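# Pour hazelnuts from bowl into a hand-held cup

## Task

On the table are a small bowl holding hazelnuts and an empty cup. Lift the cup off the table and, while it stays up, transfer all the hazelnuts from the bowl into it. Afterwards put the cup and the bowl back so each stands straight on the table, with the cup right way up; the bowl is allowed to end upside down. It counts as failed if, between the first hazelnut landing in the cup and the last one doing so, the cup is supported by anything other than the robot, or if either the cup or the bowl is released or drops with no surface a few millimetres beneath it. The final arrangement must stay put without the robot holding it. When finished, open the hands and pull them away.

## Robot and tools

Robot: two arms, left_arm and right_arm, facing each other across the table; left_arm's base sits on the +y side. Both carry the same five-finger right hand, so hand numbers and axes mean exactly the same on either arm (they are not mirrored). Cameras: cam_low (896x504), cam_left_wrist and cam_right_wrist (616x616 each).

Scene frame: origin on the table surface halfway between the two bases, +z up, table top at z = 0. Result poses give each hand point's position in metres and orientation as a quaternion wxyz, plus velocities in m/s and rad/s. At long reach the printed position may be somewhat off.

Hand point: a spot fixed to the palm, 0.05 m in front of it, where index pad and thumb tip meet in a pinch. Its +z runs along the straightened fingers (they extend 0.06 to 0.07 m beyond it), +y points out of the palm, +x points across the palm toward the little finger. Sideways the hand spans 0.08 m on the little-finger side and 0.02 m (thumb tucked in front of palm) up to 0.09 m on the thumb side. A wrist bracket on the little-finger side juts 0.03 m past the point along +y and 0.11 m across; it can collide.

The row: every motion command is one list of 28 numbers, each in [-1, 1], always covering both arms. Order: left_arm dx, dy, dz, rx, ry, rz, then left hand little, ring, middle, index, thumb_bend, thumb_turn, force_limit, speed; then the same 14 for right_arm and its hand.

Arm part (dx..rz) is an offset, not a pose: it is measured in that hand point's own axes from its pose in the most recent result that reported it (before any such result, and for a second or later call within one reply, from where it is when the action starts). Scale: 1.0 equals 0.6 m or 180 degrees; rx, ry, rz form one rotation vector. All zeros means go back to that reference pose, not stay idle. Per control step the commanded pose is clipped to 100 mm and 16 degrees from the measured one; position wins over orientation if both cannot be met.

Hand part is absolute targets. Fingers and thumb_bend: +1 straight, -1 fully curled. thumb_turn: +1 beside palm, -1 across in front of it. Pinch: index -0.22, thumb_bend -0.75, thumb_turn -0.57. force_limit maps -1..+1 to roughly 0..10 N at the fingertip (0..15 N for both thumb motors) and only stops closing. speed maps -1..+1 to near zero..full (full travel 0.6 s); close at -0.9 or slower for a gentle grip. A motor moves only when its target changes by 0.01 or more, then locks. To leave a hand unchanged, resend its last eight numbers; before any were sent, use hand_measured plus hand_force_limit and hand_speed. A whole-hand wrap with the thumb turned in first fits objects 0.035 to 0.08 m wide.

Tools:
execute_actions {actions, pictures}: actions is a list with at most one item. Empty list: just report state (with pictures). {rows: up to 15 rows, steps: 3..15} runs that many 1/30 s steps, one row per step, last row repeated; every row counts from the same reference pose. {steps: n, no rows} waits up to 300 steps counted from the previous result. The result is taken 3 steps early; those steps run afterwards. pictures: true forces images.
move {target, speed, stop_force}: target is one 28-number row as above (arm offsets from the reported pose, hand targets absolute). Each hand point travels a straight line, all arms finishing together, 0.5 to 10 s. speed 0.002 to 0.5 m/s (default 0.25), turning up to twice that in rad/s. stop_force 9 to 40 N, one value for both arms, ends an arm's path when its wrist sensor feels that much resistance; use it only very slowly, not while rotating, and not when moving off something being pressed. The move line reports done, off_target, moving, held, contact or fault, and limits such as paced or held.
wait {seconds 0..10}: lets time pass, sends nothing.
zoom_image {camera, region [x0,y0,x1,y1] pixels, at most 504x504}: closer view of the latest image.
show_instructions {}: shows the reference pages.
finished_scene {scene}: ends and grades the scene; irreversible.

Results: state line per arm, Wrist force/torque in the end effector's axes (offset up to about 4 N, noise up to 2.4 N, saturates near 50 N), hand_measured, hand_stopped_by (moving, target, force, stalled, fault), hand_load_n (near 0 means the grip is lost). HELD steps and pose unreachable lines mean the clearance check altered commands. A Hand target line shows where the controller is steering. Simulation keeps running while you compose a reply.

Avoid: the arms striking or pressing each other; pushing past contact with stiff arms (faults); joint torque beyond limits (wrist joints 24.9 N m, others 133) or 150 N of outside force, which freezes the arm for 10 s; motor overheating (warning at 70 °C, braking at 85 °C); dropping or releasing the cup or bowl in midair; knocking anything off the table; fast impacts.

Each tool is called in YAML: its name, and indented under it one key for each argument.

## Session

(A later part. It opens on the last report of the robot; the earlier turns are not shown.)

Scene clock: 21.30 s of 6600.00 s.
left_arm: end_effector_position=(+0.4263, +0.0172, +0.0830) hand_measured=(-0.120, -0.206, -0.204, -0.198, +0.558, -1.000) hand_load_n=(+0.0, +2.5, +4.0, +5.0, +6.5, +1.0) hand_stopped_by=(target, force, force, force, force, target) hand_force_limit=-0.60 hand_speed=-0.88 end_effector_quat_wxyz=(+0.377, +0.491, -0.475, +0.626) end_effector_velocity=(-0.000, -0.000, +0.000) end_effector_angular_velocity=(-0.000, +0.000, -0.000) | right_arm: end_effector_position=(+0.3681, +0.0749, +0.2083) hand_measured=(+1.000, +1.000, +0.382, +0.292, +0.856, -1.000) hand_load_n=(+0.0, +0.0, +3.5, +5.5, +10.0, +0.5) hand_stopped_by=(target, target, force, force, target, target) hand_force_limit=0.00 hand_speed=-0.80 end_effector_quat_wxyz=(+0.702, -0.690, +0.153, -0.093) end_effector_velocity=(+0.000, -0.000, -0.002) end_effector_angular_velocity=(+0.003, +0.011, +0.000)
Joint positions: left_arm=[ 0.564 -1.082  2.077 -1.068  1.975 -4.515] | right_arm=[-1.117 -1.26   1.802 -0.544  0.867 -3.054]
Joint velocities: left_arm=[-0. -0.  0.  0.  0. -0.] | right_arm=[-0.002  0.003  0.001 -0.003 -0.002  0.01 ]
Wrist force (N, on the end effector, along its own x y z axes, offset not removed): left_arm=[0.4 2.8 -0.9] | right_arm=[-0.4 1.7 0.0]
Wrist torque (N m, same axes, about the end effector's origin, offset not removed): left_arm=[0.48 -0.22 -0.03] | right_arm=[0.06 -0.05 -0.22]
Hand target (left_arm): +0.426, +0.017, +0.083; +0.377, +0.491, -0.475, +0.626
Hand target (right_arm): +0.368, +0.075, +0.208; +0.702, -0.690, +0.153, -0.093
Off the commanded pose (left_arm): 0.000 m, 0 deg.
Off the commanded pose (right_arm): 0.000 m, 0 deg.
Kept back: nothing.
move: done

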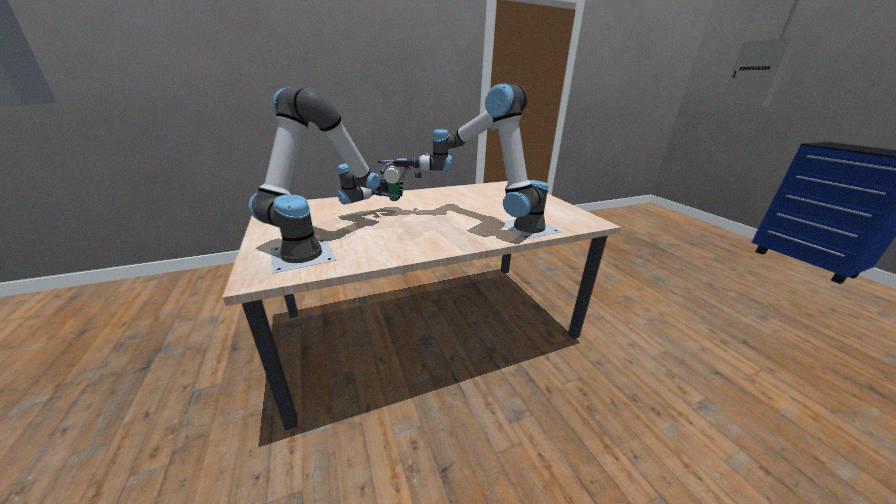

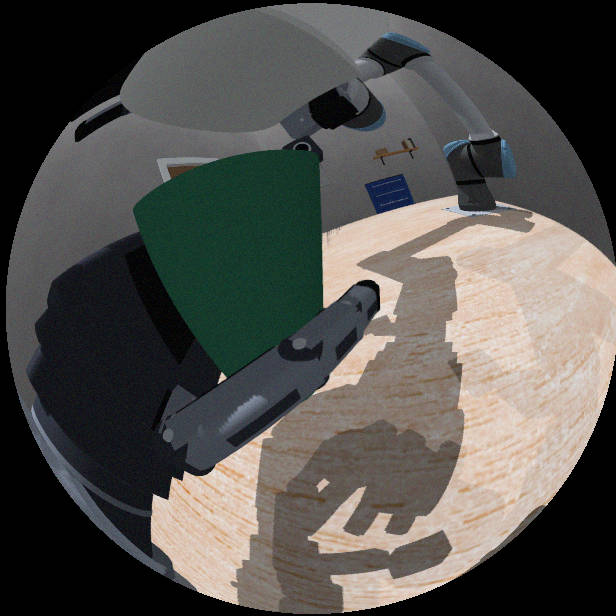

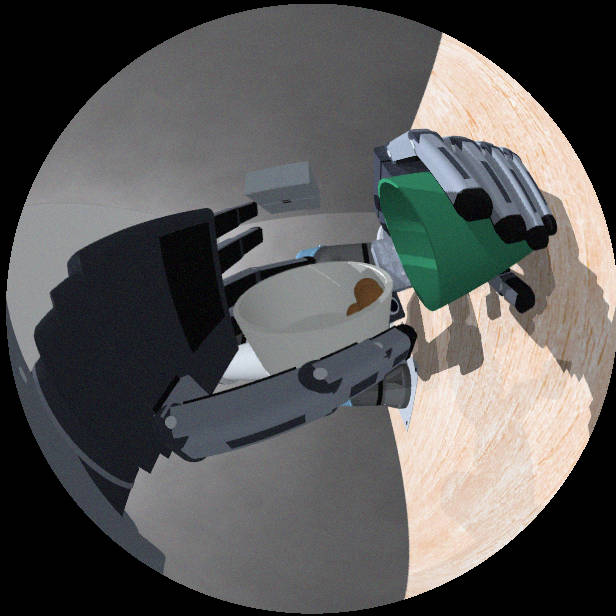

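move:
  target: [0,0,0,0,0,0,-0.12,-0.5,-0.6,-0.6,0.3,-1,-0.6,-0.88,0.0218,-0.0063,0,0,0,0.0778,1,1,-0.3,-0.3,0.85,-1,0,-0.8]
  speed: 0.06

move:
  target: [0,0,0,0,0,0,-0.12,-0.5,-0.6,-0.6,0.3,-1,-0.6,-0.88,0.0173,-0.014,0,0,0,0.0833,1,1,-0.3,-0.3,0.85,-1,0,-0.8]
  speed: 0.12

zoom_image:
  camera: "cam_low"
  region: [240, 140, 620, 300]

Scene clock: 23.87 s of 6600.00 s.
left_arm: end_effector_position=(+0.4263, +0.0172, +0.0830) hand_measured=(-0.120, -0.206, -0.204, -0.198, +0.558, -1.000) hand_load_n=(+0.0, +2.5, +4.0, +5.0, +6.5, +1.0) hand_stopped_by=(target, force, force, force, force, target) hand_force_limit=-0.60 hand_speed=-0.88 end_effector_quat_wxyz=(+0.377, +0.491, -0.475, +0.626) end_effector_velocity=(+0.001, +0.001, -0.001) end_effector_angular_velocity=(+0.001, +0.000, +0.002) | right_arm: end_effector_position=(+0.3806, +0.0703, +0.2110) hand_measured=(+1.000, +1.000, +0.382, +0.292, +0.856, -1.000) hand_load_n=(+0.0, +0.0, +3.5, +5.5, +10.0, +0.5) hand_stopped_by=(target, target, force, force, target, target) hand_force_limit=0.00 hand_speed=-0.80 end_effector_quat_wxyz=(+0.708, -0.666, +0.235, -0.007) end_effector_velocity=(+0.001, +0.000, -0.000) end_effector_angular_velocity=(+0.005, +0.012, +0.001)
Joint positions: left_arm=[ 0.564 -1.082  2.077 -1.068  1.975 -4.515] | right_arm=[-1.159 -1.226  1.777 -0.553  0.826 -2.811]
Joint velocities: left_arm=[0.002 0.    0.001 0.    0.    0.001] | right_arm=[-0.002  0.003 -0.002 -0.001 -0.002  0.013]
Wrist force (N, on the end effector, along its own x y z axes, offset not removed): left_arm=[-0.9 3.4 -0.7] | right_arm=[1.8 -0.8 0.0]
Wrist torque (N m, same axes, about the end effector's origin, offset not removed): left_arm=[0.46 -0.05 0.14] | right_arm=[-0.32 -0.28 -0.10]
Hand target (left_arm): +0.426, +0.017, +0.083; +0.377, +0.491, -0.475, +0.626
Hand target (right_arm): +0.381, +0.070, +0.211; +0.708, -0.666, +0.236, -0.007
Off the commanded pose (left_arm): 0.000 m, 0 deg.
Off the commanded pose (right_arm): 0.000 m, 0 deg.
Kept back: nothing.
move: done

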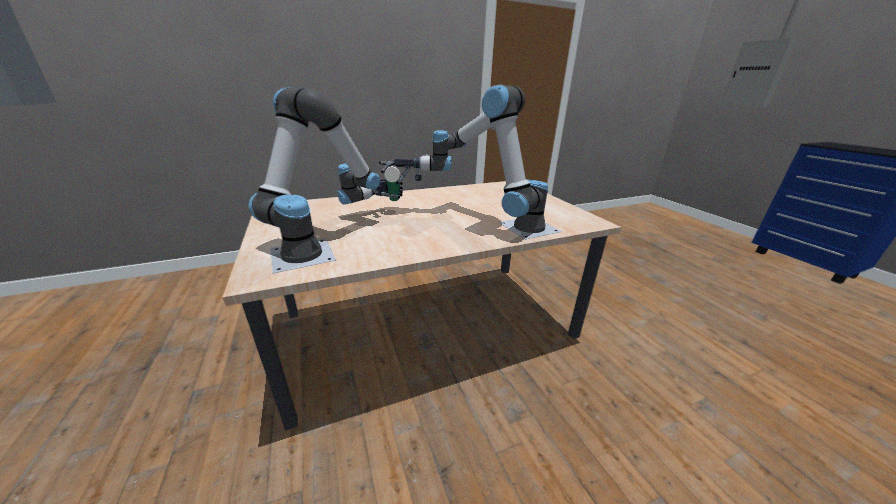

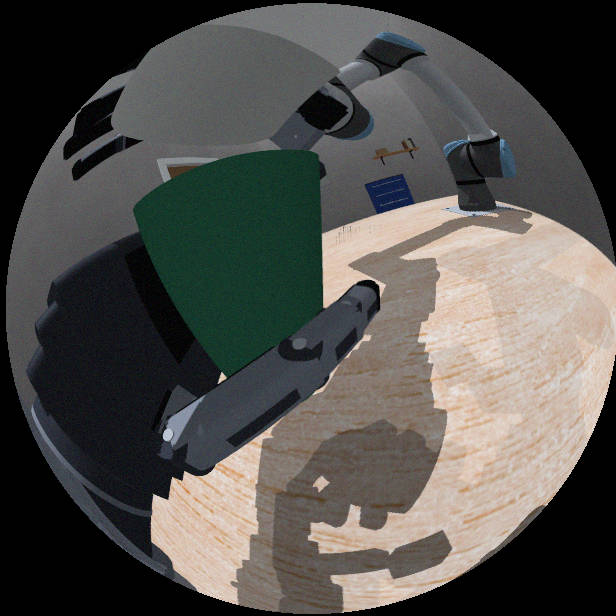

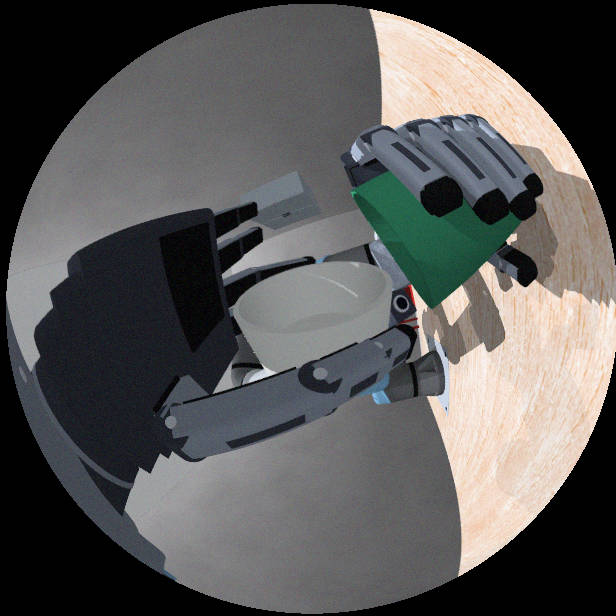

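Scene clock: 25.37 s of 6600.00 s.
left_arm: end_effector_position=(+0.4263, +0.0172, +0.0830) hand_measured=(-0.120, -0.206, -0.204, -0.198, +0.558, -1.000) hand_load_n=(+0.0, +2.5, +4.0, +5.0, +6.5, +1.0) hand_stopped_by=(target, force, force, force, force, target) hand_force_limit=-0.60 hand_speed=-0.88 end_effector_quat_wxyz=(+0.377, +0.491, -0.475, +0.626) end_effector_velocity=(+0.000, +0.000, -0.000) end_effector_angular_velocity=(-0.000, +0.001, +0.000) | right_arm: end_effector_position=(+0.3924, +0.0661, +0.2155) hand_measured=(+1.000, +1.000, +0.382, +0.292, +0.856, -1.000) hand_load_n=(+0.0, +0.0, +3.5, +5.5, +10.0, +0.0) hand_stopped_by=(target, target, force, force, target, target) hand_force_limit=0.00 hand_speed=-0.80 end_effector_quat_wxyz=(+0.702, -0.630, +0.320, +0.085) end_effector_velocity=(+0.001, -0.001, -0.000) end_effector_angular_velocity=(+0.005, +0.012, +0.000)
Joint positions: left_arm=[ 0.564 -1.082  2.077 -1.068  1.975 -4.515] | right_arm=[-1.193 -1.191  1.755 -0.565  0.792 -2.55 ]
Joint velocities: left_arm=[ 0.001  0.001  0.    -0.001  0.    -0.001] | right_arm=[-0.002  0.002  0.001 -0.003 -0.002  0.013]
Wrist force (N, on the end effector, along its own x y z axes, offset not removed): left_arm=[0.7 3.8 2.3] | right_arm=[1.6 2.4 0.8]
Wrist torque (N m, same axes, about the end effector's origin, offset not removed): left_arm=[0.35 -0.26 0.22] | right_arm=[0.11 -0.32 -0.01]
Hand target (left_arm): +0.426, +0.017, +0.083; +0.377, +0.491, -0.475, +0.626
Hand target (right_arm): +0.392, +0.066, +0.216; +0.702, -0.630, +0.320, +0.085
Off the commanded pose (left_arm): 0.000 m, 0 deg.
Off the commanded pose (right_arm): 0.000 m, 0 deg.
Kept back: nothing.
move: done

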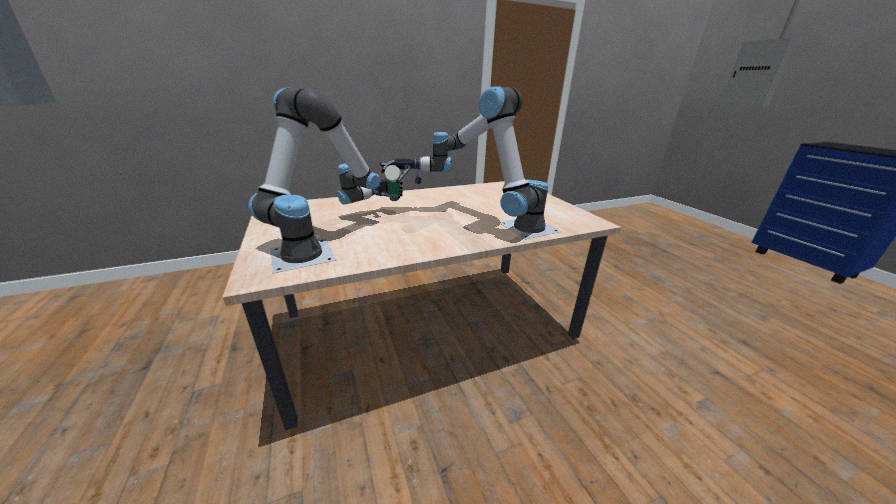

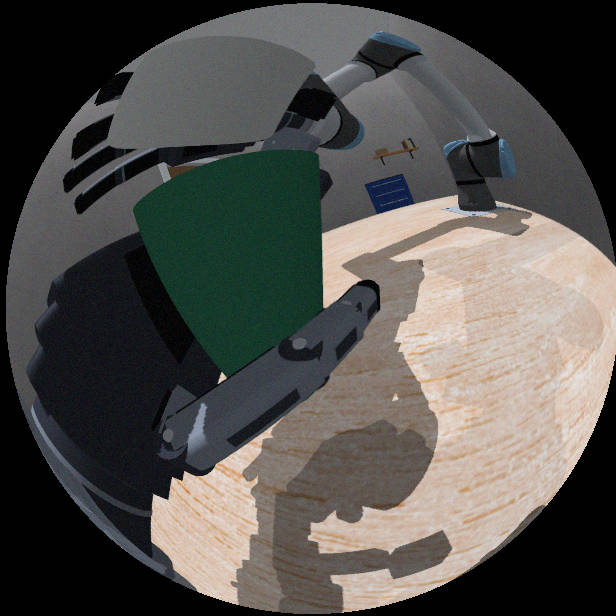

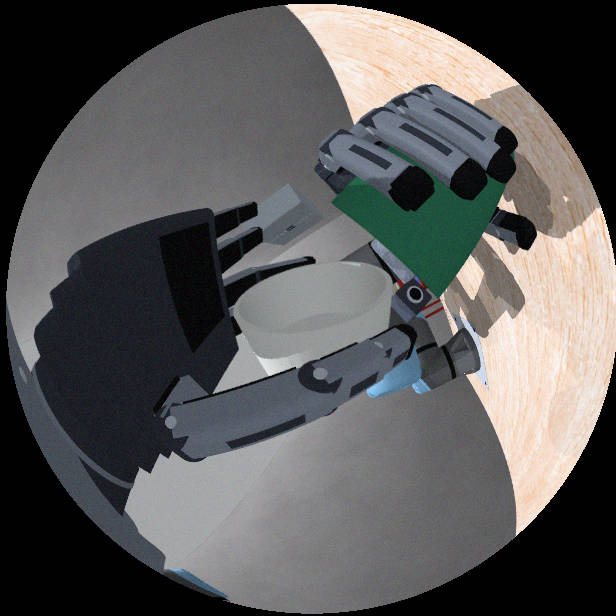

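Region (240, 140, 620, 300) of cam_low's 896x504 image, scaled by 1.326, with more detail than that image has; it fills the top 212 rows of this view, and the rest is white.

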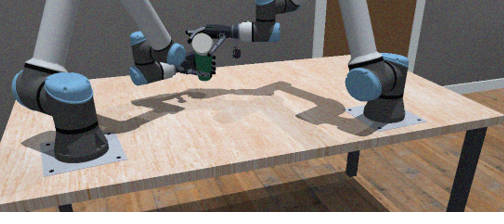

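move:
  target: [-0.0578,-0.0547,-0.1632,0.0775,-0.0637,-0.0731,-0.12,-0.5,-0.6,-0.6,0.3,-1,-0.6,-0.88,0.0595,-0.0998,-0.2032,-0.0193,0.0454,-0.314,1,1,-0.3,-0.3,0.85,-1,0,-0.8]
  speed: 0.35

zoom_image:
  camera: "cam_low"
  region: [310, 150, 470, 240]

Scene clock: 28.03 s of 6600.00 s.
left_arm: end_effector_position=(+0.4399, +0.1199, +0.0500) hand_measured=(-0.120, -0.206, -0.204, -0.198, +0.558, -1.000) hand_load_n=(+0.0, +2.5, +4.0, +5.0, +6.5, +1.0) hand_stopped_by=(target, force, force, force, force, target) hand_force_limit=-0.60 hand_speed=-0.88 end_effector_quat_wxyz=(+0.335, +0.643, -0.371, +0.580) end_effector_velocity=(-0.000, +0.001, -0.000) end_effector_angular_velocity=(+0.001, +0.003, +0.003) | right_arm: end_effector_position=(+0.4098, -0.0700, +0.2452) hand_measured=(+1.000, +1.000, +0.382, +0.292, +0.856, -1.000) hand_load_n=(+0.0, +0.0, +3.5, +5.5, +9.5, +1.0) hand_stopped_by=(target, target, force, force, target, target) hand_force_limit=0.00 hand_speed=-0.80 end_effector_quat_wxyz=(-0.617, +0.731, -0.029, +0.291) end_effector_velocity=(+0.000, -0.001, +0.001) end_effector_angular_velocity=(-0.008, -0.010, -0.001)
Joint positions: left_arm=[ 0.628 -1.172  2.266 -0.987  1.776 -4.691] | right_arm=[-1.361 -1.512  1.926 -0.313  0.757 -3.617]
Joint velocities: left_arm=[ 0.001 -0.002  0.001  0.002 -0.002 -0.002] | right_arm=[-0.001 -0.003 -0.     0.007  0.001 -0.016]
Wrist force (N, on the end effector, along its own x y z axes, offset not removed): left_arm=[2.0 3.2 -2.3] | right_arm=[-0.1 0.8 0.9]
Wrist torque (N m, same axes, about the end effector's origin, offset not removed): left_arm=[0.48 -0.40 0.15] | right_arm=[-0.02 -0.04 0.04]
Hand target (left_arm): +0.440, +0.120, +0.050; +0.335, +0.644, -0.371, +0.580
Hand target (right_arm): +0.410, -0.070, +0.245; -0.617, +0.731, -0.028, +0.292
Off the commanded pose (left_arm): 0.000 m, 0 deg.
Off the commanded pose (right_arm): 0.000 m, 0 deg.
Kept back: nothing.
move: done

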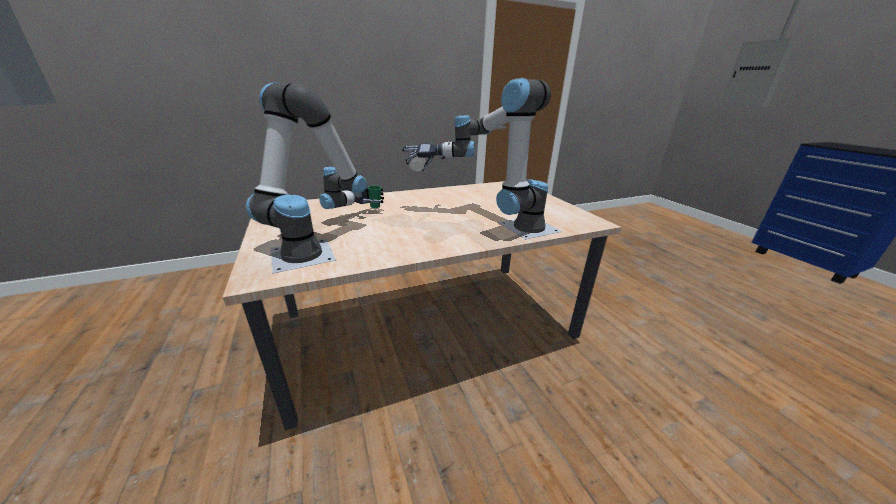

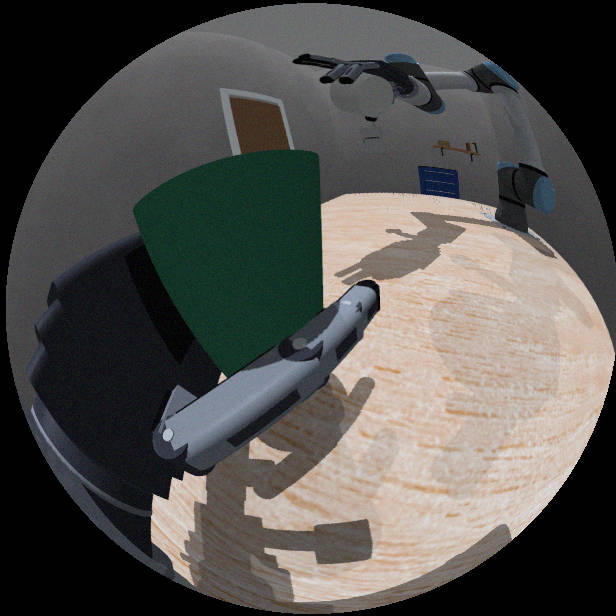

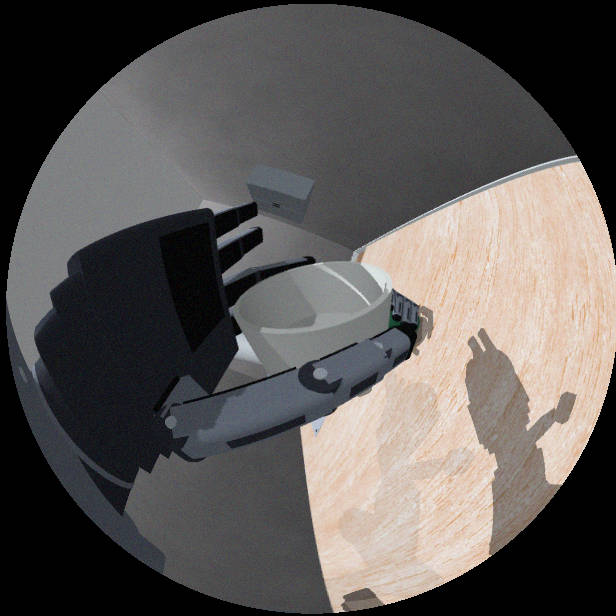

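Region (310, 150, 470, 240) of cam_low's 896x504 image, scaled by 3.150, with more detail than that image has; it fills the top 284 rows of this view, and the rest is white.

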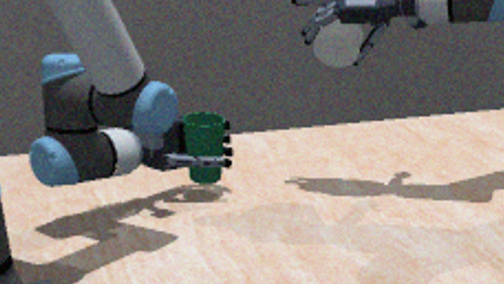

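move:
  target: [-0.0282,0,0.003,0,0,0,-0.12,-0.5,-0.6,-0.6,0.3,-1,-0.6,-0.88,-0.077,0.3752,-0.0095,-0.0194,0.045,-0.3146,1,1,-0.3,-0.3,0.85,-1,0,-0.8]
  speed: 0.3

move:
  target: [-0.015,0,0.0016,0,0,0,-0.12,-0.5,-0.6,-0.6,0.3,-1,-0.6,-0.88,-0.0135,0.0024,0,0,0,0,1,1,-0.3,-0.3,0.85,-1,0,-0.8]
  speed: 0.008
  stop_force: 9

Scene clock: 30.60 s of 6600.00 s.
left_arm: end_effector_position=(+0.4400, +0.1199, +0.0330) hand_measured=(-0.120, -0.206, -0.204, -0.198, +0.558, -1.000) hand_load_n=(+0.0, +2.5, +4.0, +5.0, +6.5, +1.0) hand_stopped_by=(target, force, force, force, force, target) hand_force_limit=-0.60 hand_speed=-0.88 end_effector_quat_wxyz=(+0.335, +0.643, -0.371, +0.580) end_effector_velocity=(+0.000, +0.000, -0.001) end_effector_angular_velocity=(+0.001, +0.001, +0.000) | right_arm: end_effector_position=(+0.4404, -0.1100, +0.0210) hand_measured=(+1.000, +1.000, +0.382, +0.292, +0.856, -1.000) hand_load_n=(+0.0, +0.0, +3.5, +6.0, +9.5, +2.0) hand_stopped_by=(target, target, force, force, target, target) hand_force_limit=0.00 hand_speed=-0.80 end_effector_quat_wxyz=(-0.380, +0.653, +0.270, +0.596) end_effector_velocity=(+0.000, +0.000, -0.004) end_effector_angular_velocity=(+0.001, -0.009, -0.000)
Joint positions: left_arm=[ 0.628 -1.125  2.27  -1.039  1.776 -4.691] | right_arm=[-1.306 -1.056  2.295 -1.239  0.94  -4.537]
Joint velocities: left_arm=[ 0.001  0.001 -0.     0.001  0.     0.   ] | right_arm=[ 0.     0.015  0.002 -0.024  0.001 -0.003]
Wrist force (N, on the end effector, along its own x y z axes, offset not removed): left_arm=[1.9 1.4 1.6] | right_arm=[-3.4 0.0 0.7]
Wrist torque (N m, same axes, about the end effector's origin, offset not removed): left_arm=[0.33 -0.33 0.26] | right_arm=[-0.12 0.11 -0.25]
Hand target (left_arm): +0.440, +0.120, +0.033; +0.335, +0.643, -0.371, +0.580
Hand target (right_arm): +0.440, -0.110, +0.021; -0.380, +0.653, +0.270, +0.597
Off the commanded pose (left_arm): 0.000 m, 0 deg.
Off the commanded pose (right_arm): 0.000 m, 0 deg.
Kept back: nothing.
move: done

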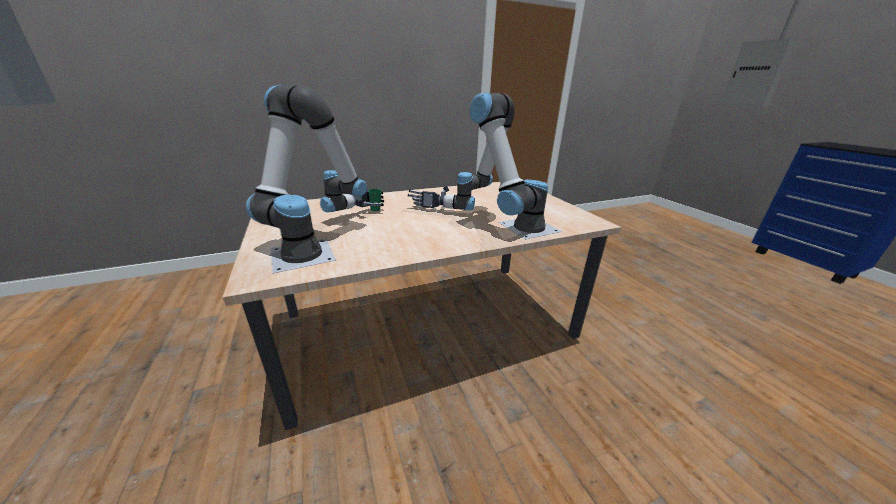

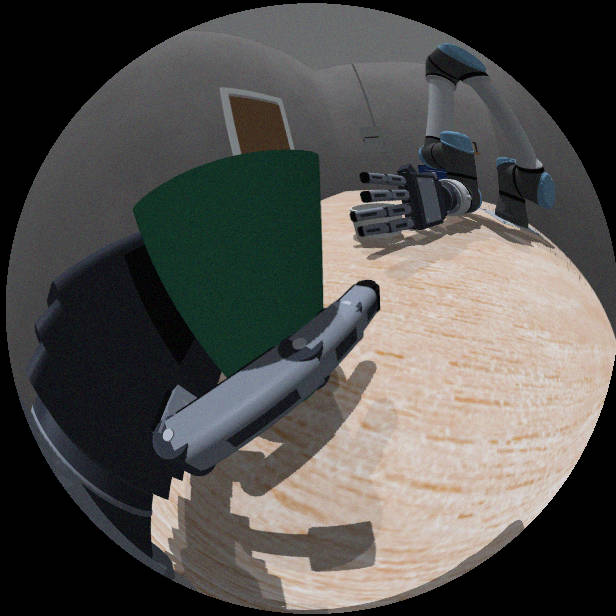

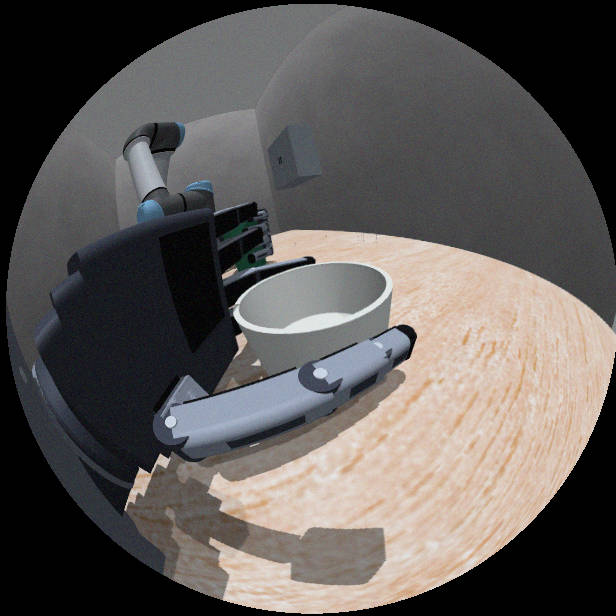

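Scene clock: 32.07 s of 6600.00 s.
left_arm: end_effector_position=(+0.4400, +0.1198, +0.0245) hand_measured=(-0.120, -0.206, -0.204, -0.198, +0.558, -1.000) hand_load_n=(+0.0, +2.0, +3.5, +3.5, +6.5, +0.5) hand_stopped_by=(target, force, force, force, force, target) hand_force_limit=-0.60 hand_speed=-0.88 end_effector_quat_wxyz=(+0.335, +0.643, -0.371, +0.580) end_effector_velocity=(-0.000, +0.000, +0.002) end_effector_angular_velocity=(+0.001, +0.001, -0.000) | right_arm: end_effector_position=(+0.4404, -0.1100, +0.0134) hand_measured=(+1.000, +1.000, +0.382, +0.292, +0.856, -1.000) hand_load_n=(+0.0, +0.0, +4.0, +5.5, +9.0, -2.5) hand_stopped_by=(target, target, force, force, target, target) hand_force_limit=0.00 hand_speed=-0.80 end_effector_quat_wxyz=(-0.380, +0.653, +0.270, +0.596) end_effector_velocity=(-0.001, +0.000, +0.001) end_effector_angular_velocity=(-0.001, +0.002, +0.002)
Joint positions: left_arm=[ 0.628 -1.101  2.272 -1.064  1.776 -4.691] | right_arm=[-1.306 -1.033  2.295 -1.262  0.94  -4.537]
Joint velocities: left_arm=[-0.    -0.005 -0.001  0.007  0.    -0.   ] | right_arm=[ 0.    -0.005  0.     0.007 -0.002 -0.001]
Wrist force (N, on the end effector, along its own x y z axes, offset not removed): left_arm=[13.0 2.7 1.1] | right_arm=[3.6 -1.2 2.4]
Wrist torque (N m, same axes, about the end effector's origin, offset not removed): left_arm=[0.67 -0.66 0.33] | right_arm=[-0.13 -0.36 -0.23]
Hand target (left_arm): +0.440, +0.120, +0.025; +0.335, +0.643, -0.371, +0.580
Hand target (right_arm): +0.440, -0.110, +0.014; -0.380, +0.653, +0.270, +0.596
Off the commanded pose (left_arm): 0.001 m, 0 deg.
Off the commanded pose (right_arm): 0.001 m, 0 deg.
Kept back: nothing.
move: contact (left_arm, right_arm)

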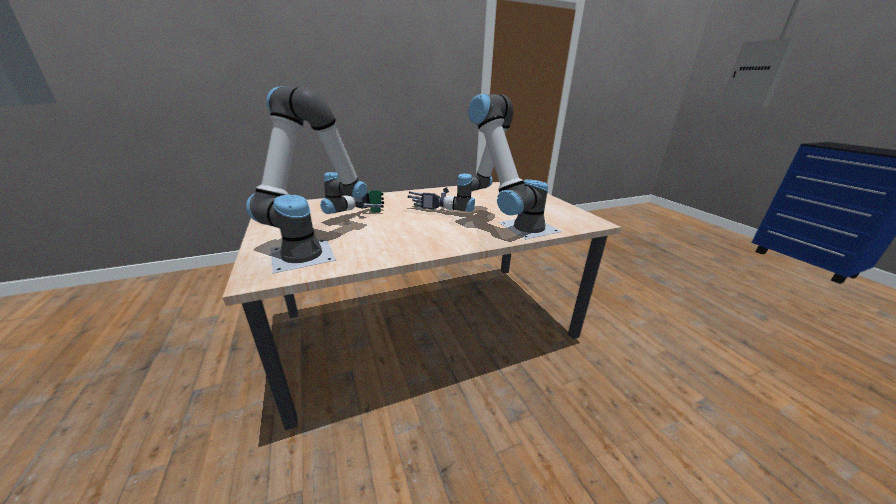

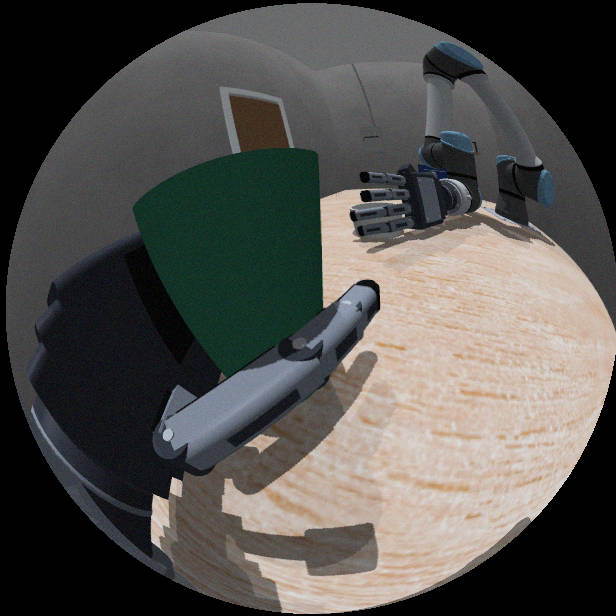

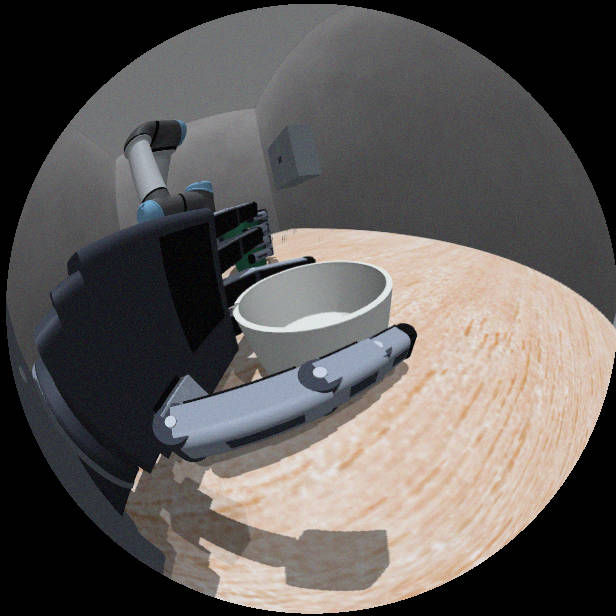

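execute_actions:
  actions: []

Scene clock: 32.37 s of 6600.00 s.
left_arm: end_effector_position=(+0.4400, +0.1198, +0.0247) hand_measured=(-0.120, -0.206, -0.204, -0.198, +0.558, -1.000) hand_load_n=(+0.0, +2.0, +3.5, +4.0, +6.5, +1.0) hand_stopped_by=(target, force, force, force, force, target) hand_force_limit=-0.60 hand_speed=-0.88 end_effector_quat_wxyz=(+0.335, +0.643, -0.371, +0.580) end_effector_velocity=(+0.000, +0.000, -0.000) end_effector_angular_velocity=(+0.000, +0.000, +0.001) | right_arm: end_effector_position=(+0.4404, -0.1100, +0.0136) hand_measured=(+1.000, +1.000, +0.382, +0.292, +0.856, -1.000) hand_load_n=(+0.0, +0.0, +3.5, +5.0, +9.5, -1.5) hand_stopped_by=(target, target, force, force, target, target) hand_force_limit=0.00 hand_speed=-0.80 end_effector_quat_wxyz=(-0.380, +0.653, +0.270, +0.596) end_effector_velocity=(+0.001, -0.000, +0.001) end_effector_angular_velocity=(+0.001, -0.002, -0.001)
Joint positions: left_arm=[ 0.628 -1.102  2.272 -1.063  1.776 -4.691] | right_arm=[-1.306 -1.034  2.295 -1.261  0.94  -4.537]
Joint velocities: left_arm=[ 0.    -0.    -0.     0.001 -0.001  0.   ] | right_arm=[-0.001 -0.002 -0.001 -0.     0.    -0.   ]
Wrist force (N, on the end effector, along its own x y z axes, offset not removed): left_arm=[6.9 -0.1 0.5] | right_arm=[2.9 -0.1 -0.4]
Wrist torque (N m, same axes, about the end effector's origin, offset not removed): left_arm=[0.02 -0.47 -0.13] | right_arm=[-0.05 -0.41 -0.06]
Hand target (left_arm): +0.440, +0.120, +0.025; +0.335, +0.643, -0.371, +0.580
Hand target (right_arm): +0.440, -0.110, +0.014; -0.380, +0.653, +0.270, +0.596
Off the commanded pose (left_arm): 0.001 m, 0 deg.
Off the commanded pose (right_arm): 0.001 m, 0 deg.
Kept back: nothing.
Steps of this call (steps 1 to 9: nothing new was sent). Readings (end_effector_position | what the end effector reports):
1: left_arm (+0.4400, +0.1198, +0.0246) | right_arm (+0.4404, -0.1100, +0.0135) | left_arm hand_measured=(-0.120, -0.206, -0.204, -0.198, +0.558, -1.000) hand_load_n=(+0.0, +2.0, +3.5, +4.0, +6.5, +0.5) hand_stopped_by=(target, force, force, force, force, target) hand_force_limit=-0.60 hand_speed=-0.88 | right_arm hand_measured=(+1.000, +1.000, +0.382, +0.292, +0.856, -1.000) hand_load_n=(+0.0, +0.0, +4.0, +5.5, +9.0, -2.5) hand_stopped_by=(target, target, force, force, target, target) hand_force_limit=0.00 hand_speed=-0.80
2: left_arm (+0.4400, +0.1198, +0.0246) | right_arm (+0.4404, -0.1100, +0.0135) | left_arm hand_measured=(-0.120, -0.206, -0.204, -0.198, +0.558, -1.000) hand_load_n=(+0.0, +2.0, +3.5, +4.0, +6.5, +0.5) hand_stopped_by=(target, force, force, force, force, target) hand_force_limit=-0.60 hand_speed=-0.88 | right_arm hand_measured=(+1.000, +1.000, +0.382, +0.292, +0.856, -1.000) hand_load_n=(+0.0, +0.0, +4.0, +5.5, +9.0, -2.0) hand_stopped_by=(target, target, force, force, target, target) hand_force_limit=0.00 hand_speed=-0.80
4: left_arm (+0.4400, +0.1198, +0.0247) | right_arm (+0.4404, -0.1100, +0.0136) | left_arm hand_measured=(-0.120, -0.206, -0.204, -0.198, +0.558, -1.000) hand_load_n=(+0.0, +2.0, +3.5, +4.0, +6.5, +1.0) hand_stopped_by=(target, force, force, force, force, target) hand_force_limit=-0.60 hand_speed=-0.88 | right_arm hand_measured=(+1.000, +1.000, +0.382, +0.292, +0.856, -1.000) hand_load_n=(+0.0, +0.0, +4.0, +5.5, +9.0, -2.0) hand_stopped_by=(target, target, force, force, target, target) hand_force_limit=0.00 hand_speed=-0.80
8: left_arm (+0.4400, +0.1198, +0.0247) | right_arm (+0.4404, -0.1100, +0.0136) | left_arm hand_measured=(-0.120, -0.206, -0.204, -0.198, +0.558, -1.000) hand_load_n=(+0.0, +2.0, +3.5, +4.0, +6.5, +1.0) hand_stopped_by=(target, force, force, force, force, target) hand_force_limit=-0.60 hand_speed=-0.88 | right_arm hand_measured=(+1.000, +1.000, +0.382, +0.292, +0.856, -1.000) hand_load_n=(+0.0, +0.0, +3.5, +5.0, +9.5, -1.5) hand_stopped_by=(target, target, force, force, target, target) hand_force_limit=0.00 hand_speed=-0.80
9: the state above

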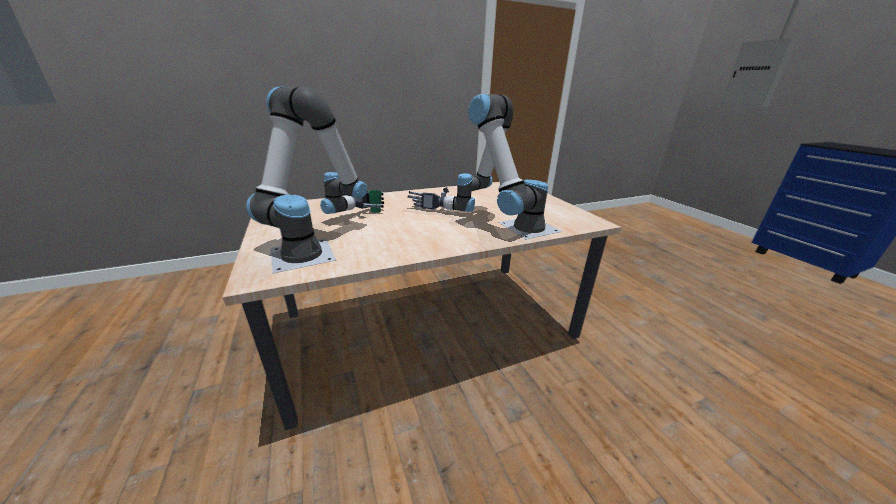

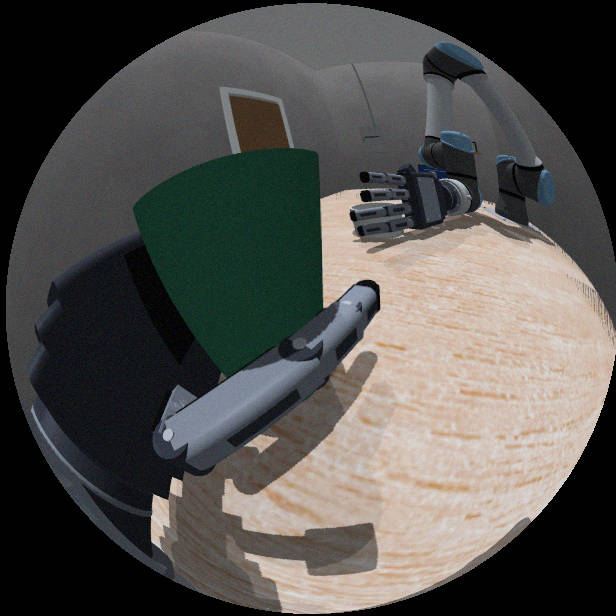

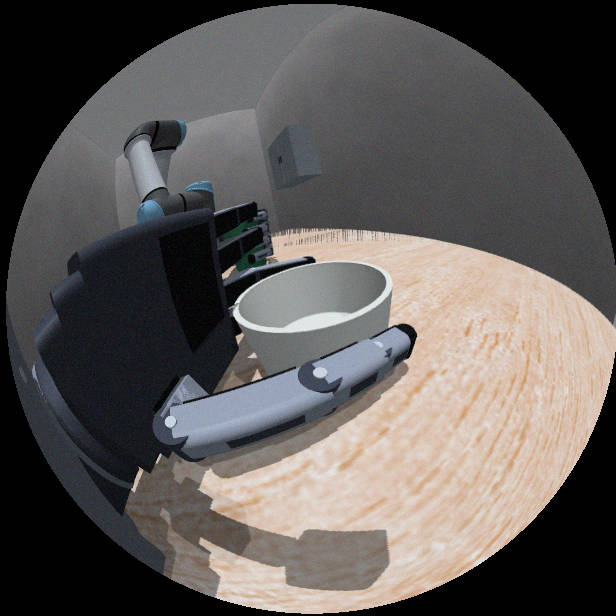

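zoom_image:
  camera: "cam_left_wrist"
  region: [320, 140, 500, 260]

zoom_image:
  camera: "cam_low"
  region: [320, 165, 490, 235]

Region (320, 140, 500, 260) of cam_left_wrist's 616x616 image, scaled by 2.800, with more detail than that image has.

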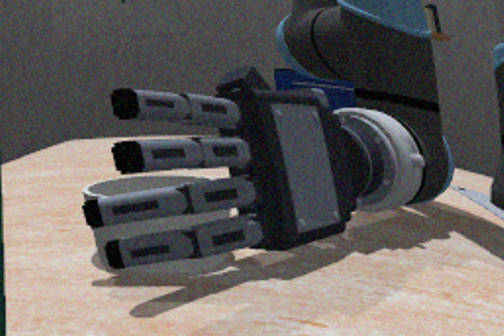

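Region (320, 165, 490, 235) of cam_low's 896x504 image, scaled by 2.965, with more detail than that image has; it fills the top 208 rows of this view, and the rest is white.

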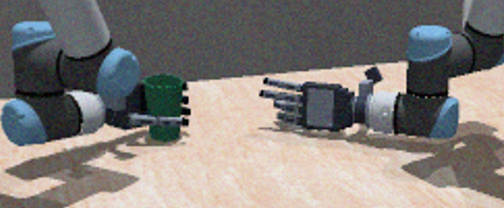

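Both appear on the table. Opening.

move:
  target: [0,0,0,0,0,0,1,1,1,1,1,-1,0,-0.5, 0,0,0,0,0,0,1,1,1,1,1,-1,0,-0.5]
  speed: 0.05

Scene clock: 34.33 s of 6600.00 s.
left_arm: end_effector_position=(+0.4400, +0.1198, +0.0247) hand_measured=(+1.000, +1.000, +1.000, +1.000, +1.000, -1.000) hand_load_n=(+0.0, +0.0, +0.0, +0.0, +0.0, +0.0) hand_stopped_by=(target, target, target, target, target, target) hand_force_limit=0.00 hand_speed=-0.50 end_effector_quat_wxyz=(+0.335, +0.643, -0.371, +0.580) end_effector_velocity=(-0.001, +0.000, -0.001) end_effector_angular_velocity=(+0.001, +0.001, -0.001) | right_arm: end_effector_position=(+0.4404, -0.1100, +0.0136) hand_measured=(+1.000, +1.000, +1.000, +1.000, +1.000, -1.000) hand_load_n=(+0.0, +0.0, +0.0, +0.0, +0.0, +0.0) hand_stopped_by=(target, target, target, target, target, target) hand_force_limit=0.00 hand_speed=-0.50 end_effector_quat_wxyz=(-0.380, +0.653, +0.270, +0.596) end_effector_velocity=(+0.000, +0.000, +0.001) end_effector_angular_velocity=(+0.001, -0.001, -0.000)
Joint positions: left_arm=[ 0.628 -1.102  2.272 -1.063  1.776 -4.691] | right_arm=[-1.306 -1.034  2.295 -1.261  0.94  -4.537]
Joint velocities: left_arm=[-0.     0.     0.001 -0.     0.     0.   ] | right_arm=[-0.    -0.001 -0.    -0.001  0.     0.001]
Wrist force (N, on the end effector, along its own x y z axes, offset not removed): left_arm=[2.9 -0.2 0.8] | right_arm=[0.4 -1.0 3.2]
Wrist torque (N m, same axes, about the end effector's origin, offset not removed): left_arm=[0.06 -0.51 0.00] | right_arm=[-0.29 -0.22 -0.01]
Hand target (left_arm): +0.440, +0.120, +0.025; +0.335, +0.643, -0.371, +0.580
Hand target (right_arm): +0.440, -0.110, +0.014; -0.380, +0.653, +0.270, +0.596
Off the commanded pose (left_arm): 0.000 m, 0 deg.
Off the commanded pose (right_arm): 0.000 m, 0 deg.
Kept back: nothing.
move: done

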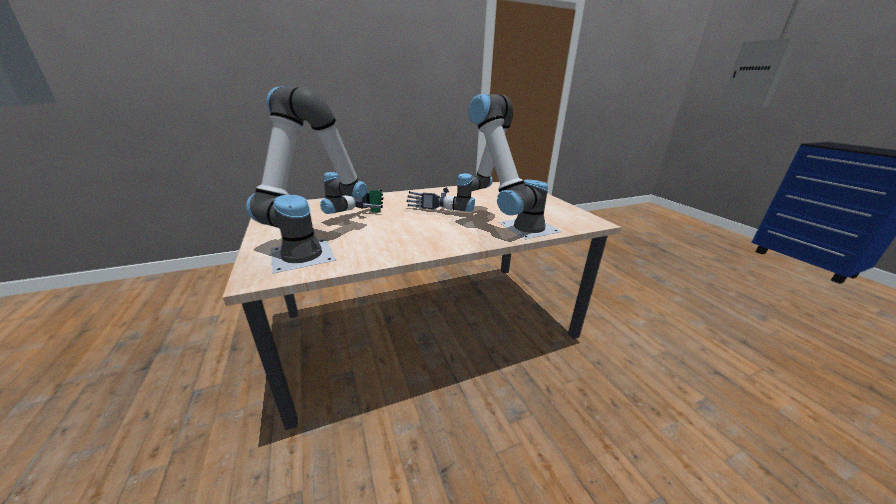

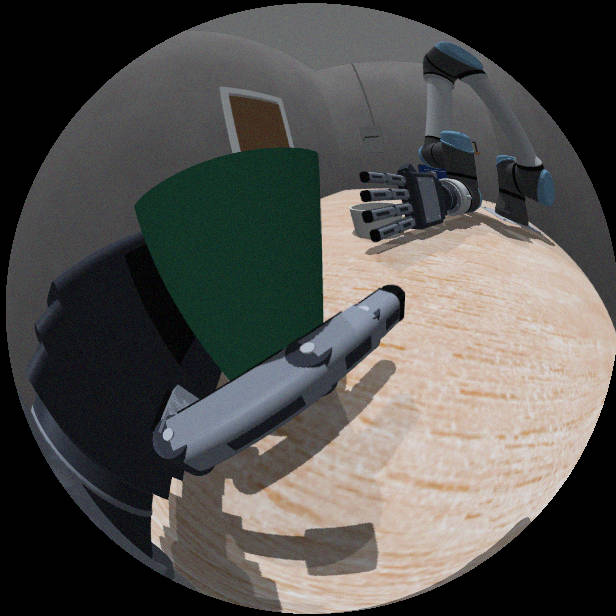

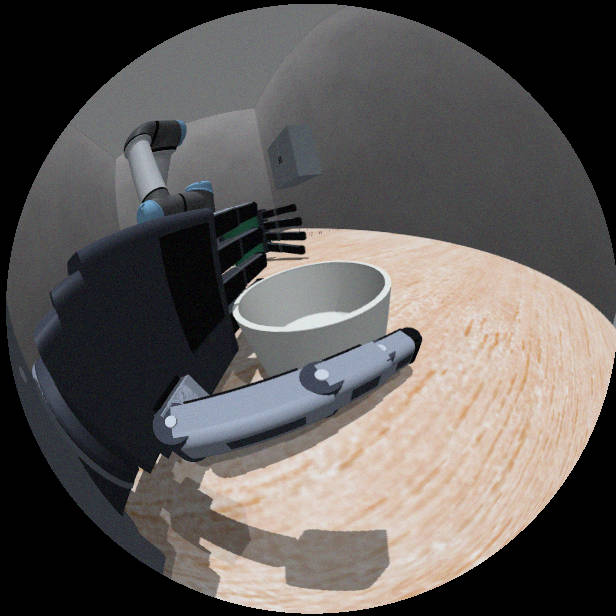

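move:
  target: [0.01,-0.025,-0.12,0,0,0,1,1,1,1,1,-1,0,-0.5, 0.01,-0.02,-0.09,0,0,0,1,1,1,1,1,-1,0,-0.5]
  speed: 0.12

Scene clock: 35.70 s of 6600.00 s.
left_arm: end_effector_position=(+0.4174, +0.1886, +0.0381) hand_measured=(+1.000, +1.000, +1.000, +1.000, +1.000, -1.000) hand_load_n=(+0.0, +0.0, +0.0, +0.0, +0.0, +0.0) hand_stopped_by=(target, target, target, target, target, target) hand_force_limit=0.00 hand_speed=-0.50 end_effector_quat_wxyz=(+0.335, +0.643, -0.371, +0.580) end_effector_velocity=(-0.000, +0.002, -0.000) end_effector_angular_velocity=(+0.001, +0.001, +0.001) | right_arm: end_effector_position=(+0.4008, -0.1480, +0.0216) hand_measured=(+1.000, +1.000, +1.000, +1.000, +1.000, -1.000) hand_load_n=(+0.0, +0.0, +0.0, +0.0, +0.0, +0.0) hand_stopped_by=(target, target, target, target, target, target) hand_force_limit=0.00 hand_speed=-0.50 end_effector_quat_wxyz=(-0.380, +0.653, +0.270, +0.596) end_effector_velocity=(-0.000, -0.001, +0.000) end_effector_angular_velocity=(+0.001, +0.000, -0.001)
Joint positions: left_arm=[ 0.734 -1.204  2.403 -1.09   1.881 -4.679] | right_arm=[-1.388 -1.114  2.454 -1.34   0.858 -4.537]
Joint velocities: left_arm=[ 0.003 -0.002  0.002  0.001  0.003  0.   ] | right_arm=[-0.004 -0.002  0.003 -0.002 -0.003  0.001]
Wrist force (N, on the end effector, along its own x y z axes, offset not removed): left_arm=[0.0 1.6 0.6] | right_arm=[-3.3 0.0 1.1]
Wrist torque (N m, same axes, about the end effector's origin, offset not removed): left_arm=[0.17 -0.17 -0.07] | right_arm=[0.10 0.24 -0.30]
Hand target (left_arm): +0.417, +0.189, +0.038; +0.335, +0.643, -0.371, +0.580
Hand target (right_arm): +0.401, -0.148, +0.022; -0.380, +0.653, +0.270, +0.596
Off the commanded pose (left_arm): 0.000 m, 0 deg.
Off the commanded pose (right_arm): 0.000 m, 0 deg.
Kept back: nothing.
move: done

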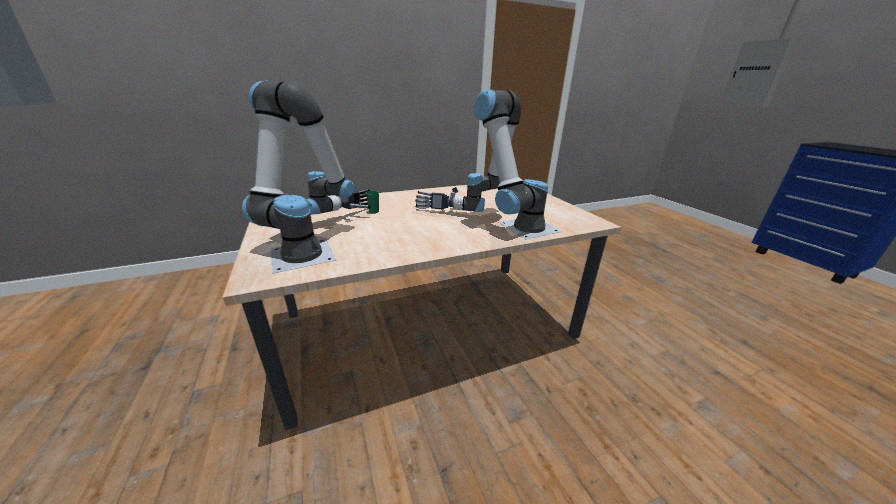

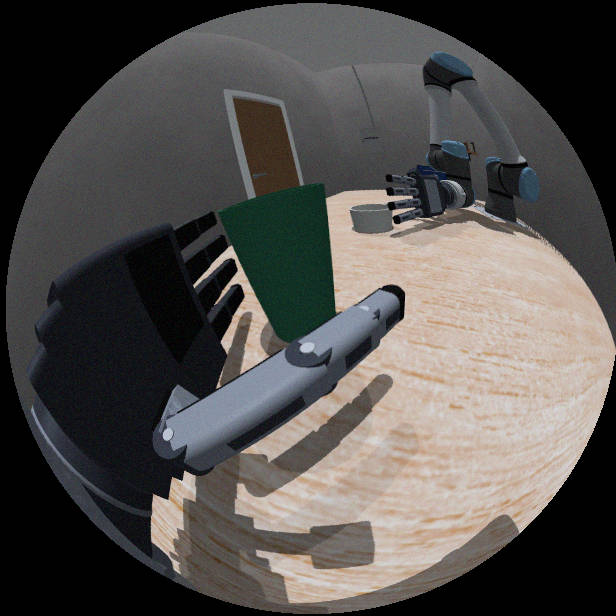

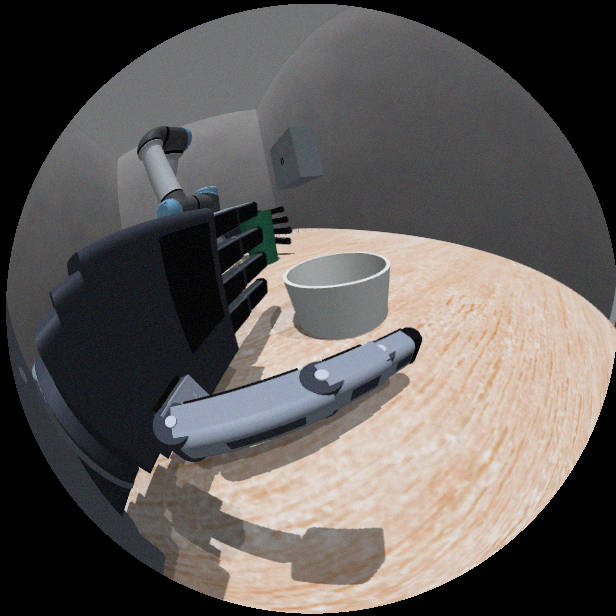

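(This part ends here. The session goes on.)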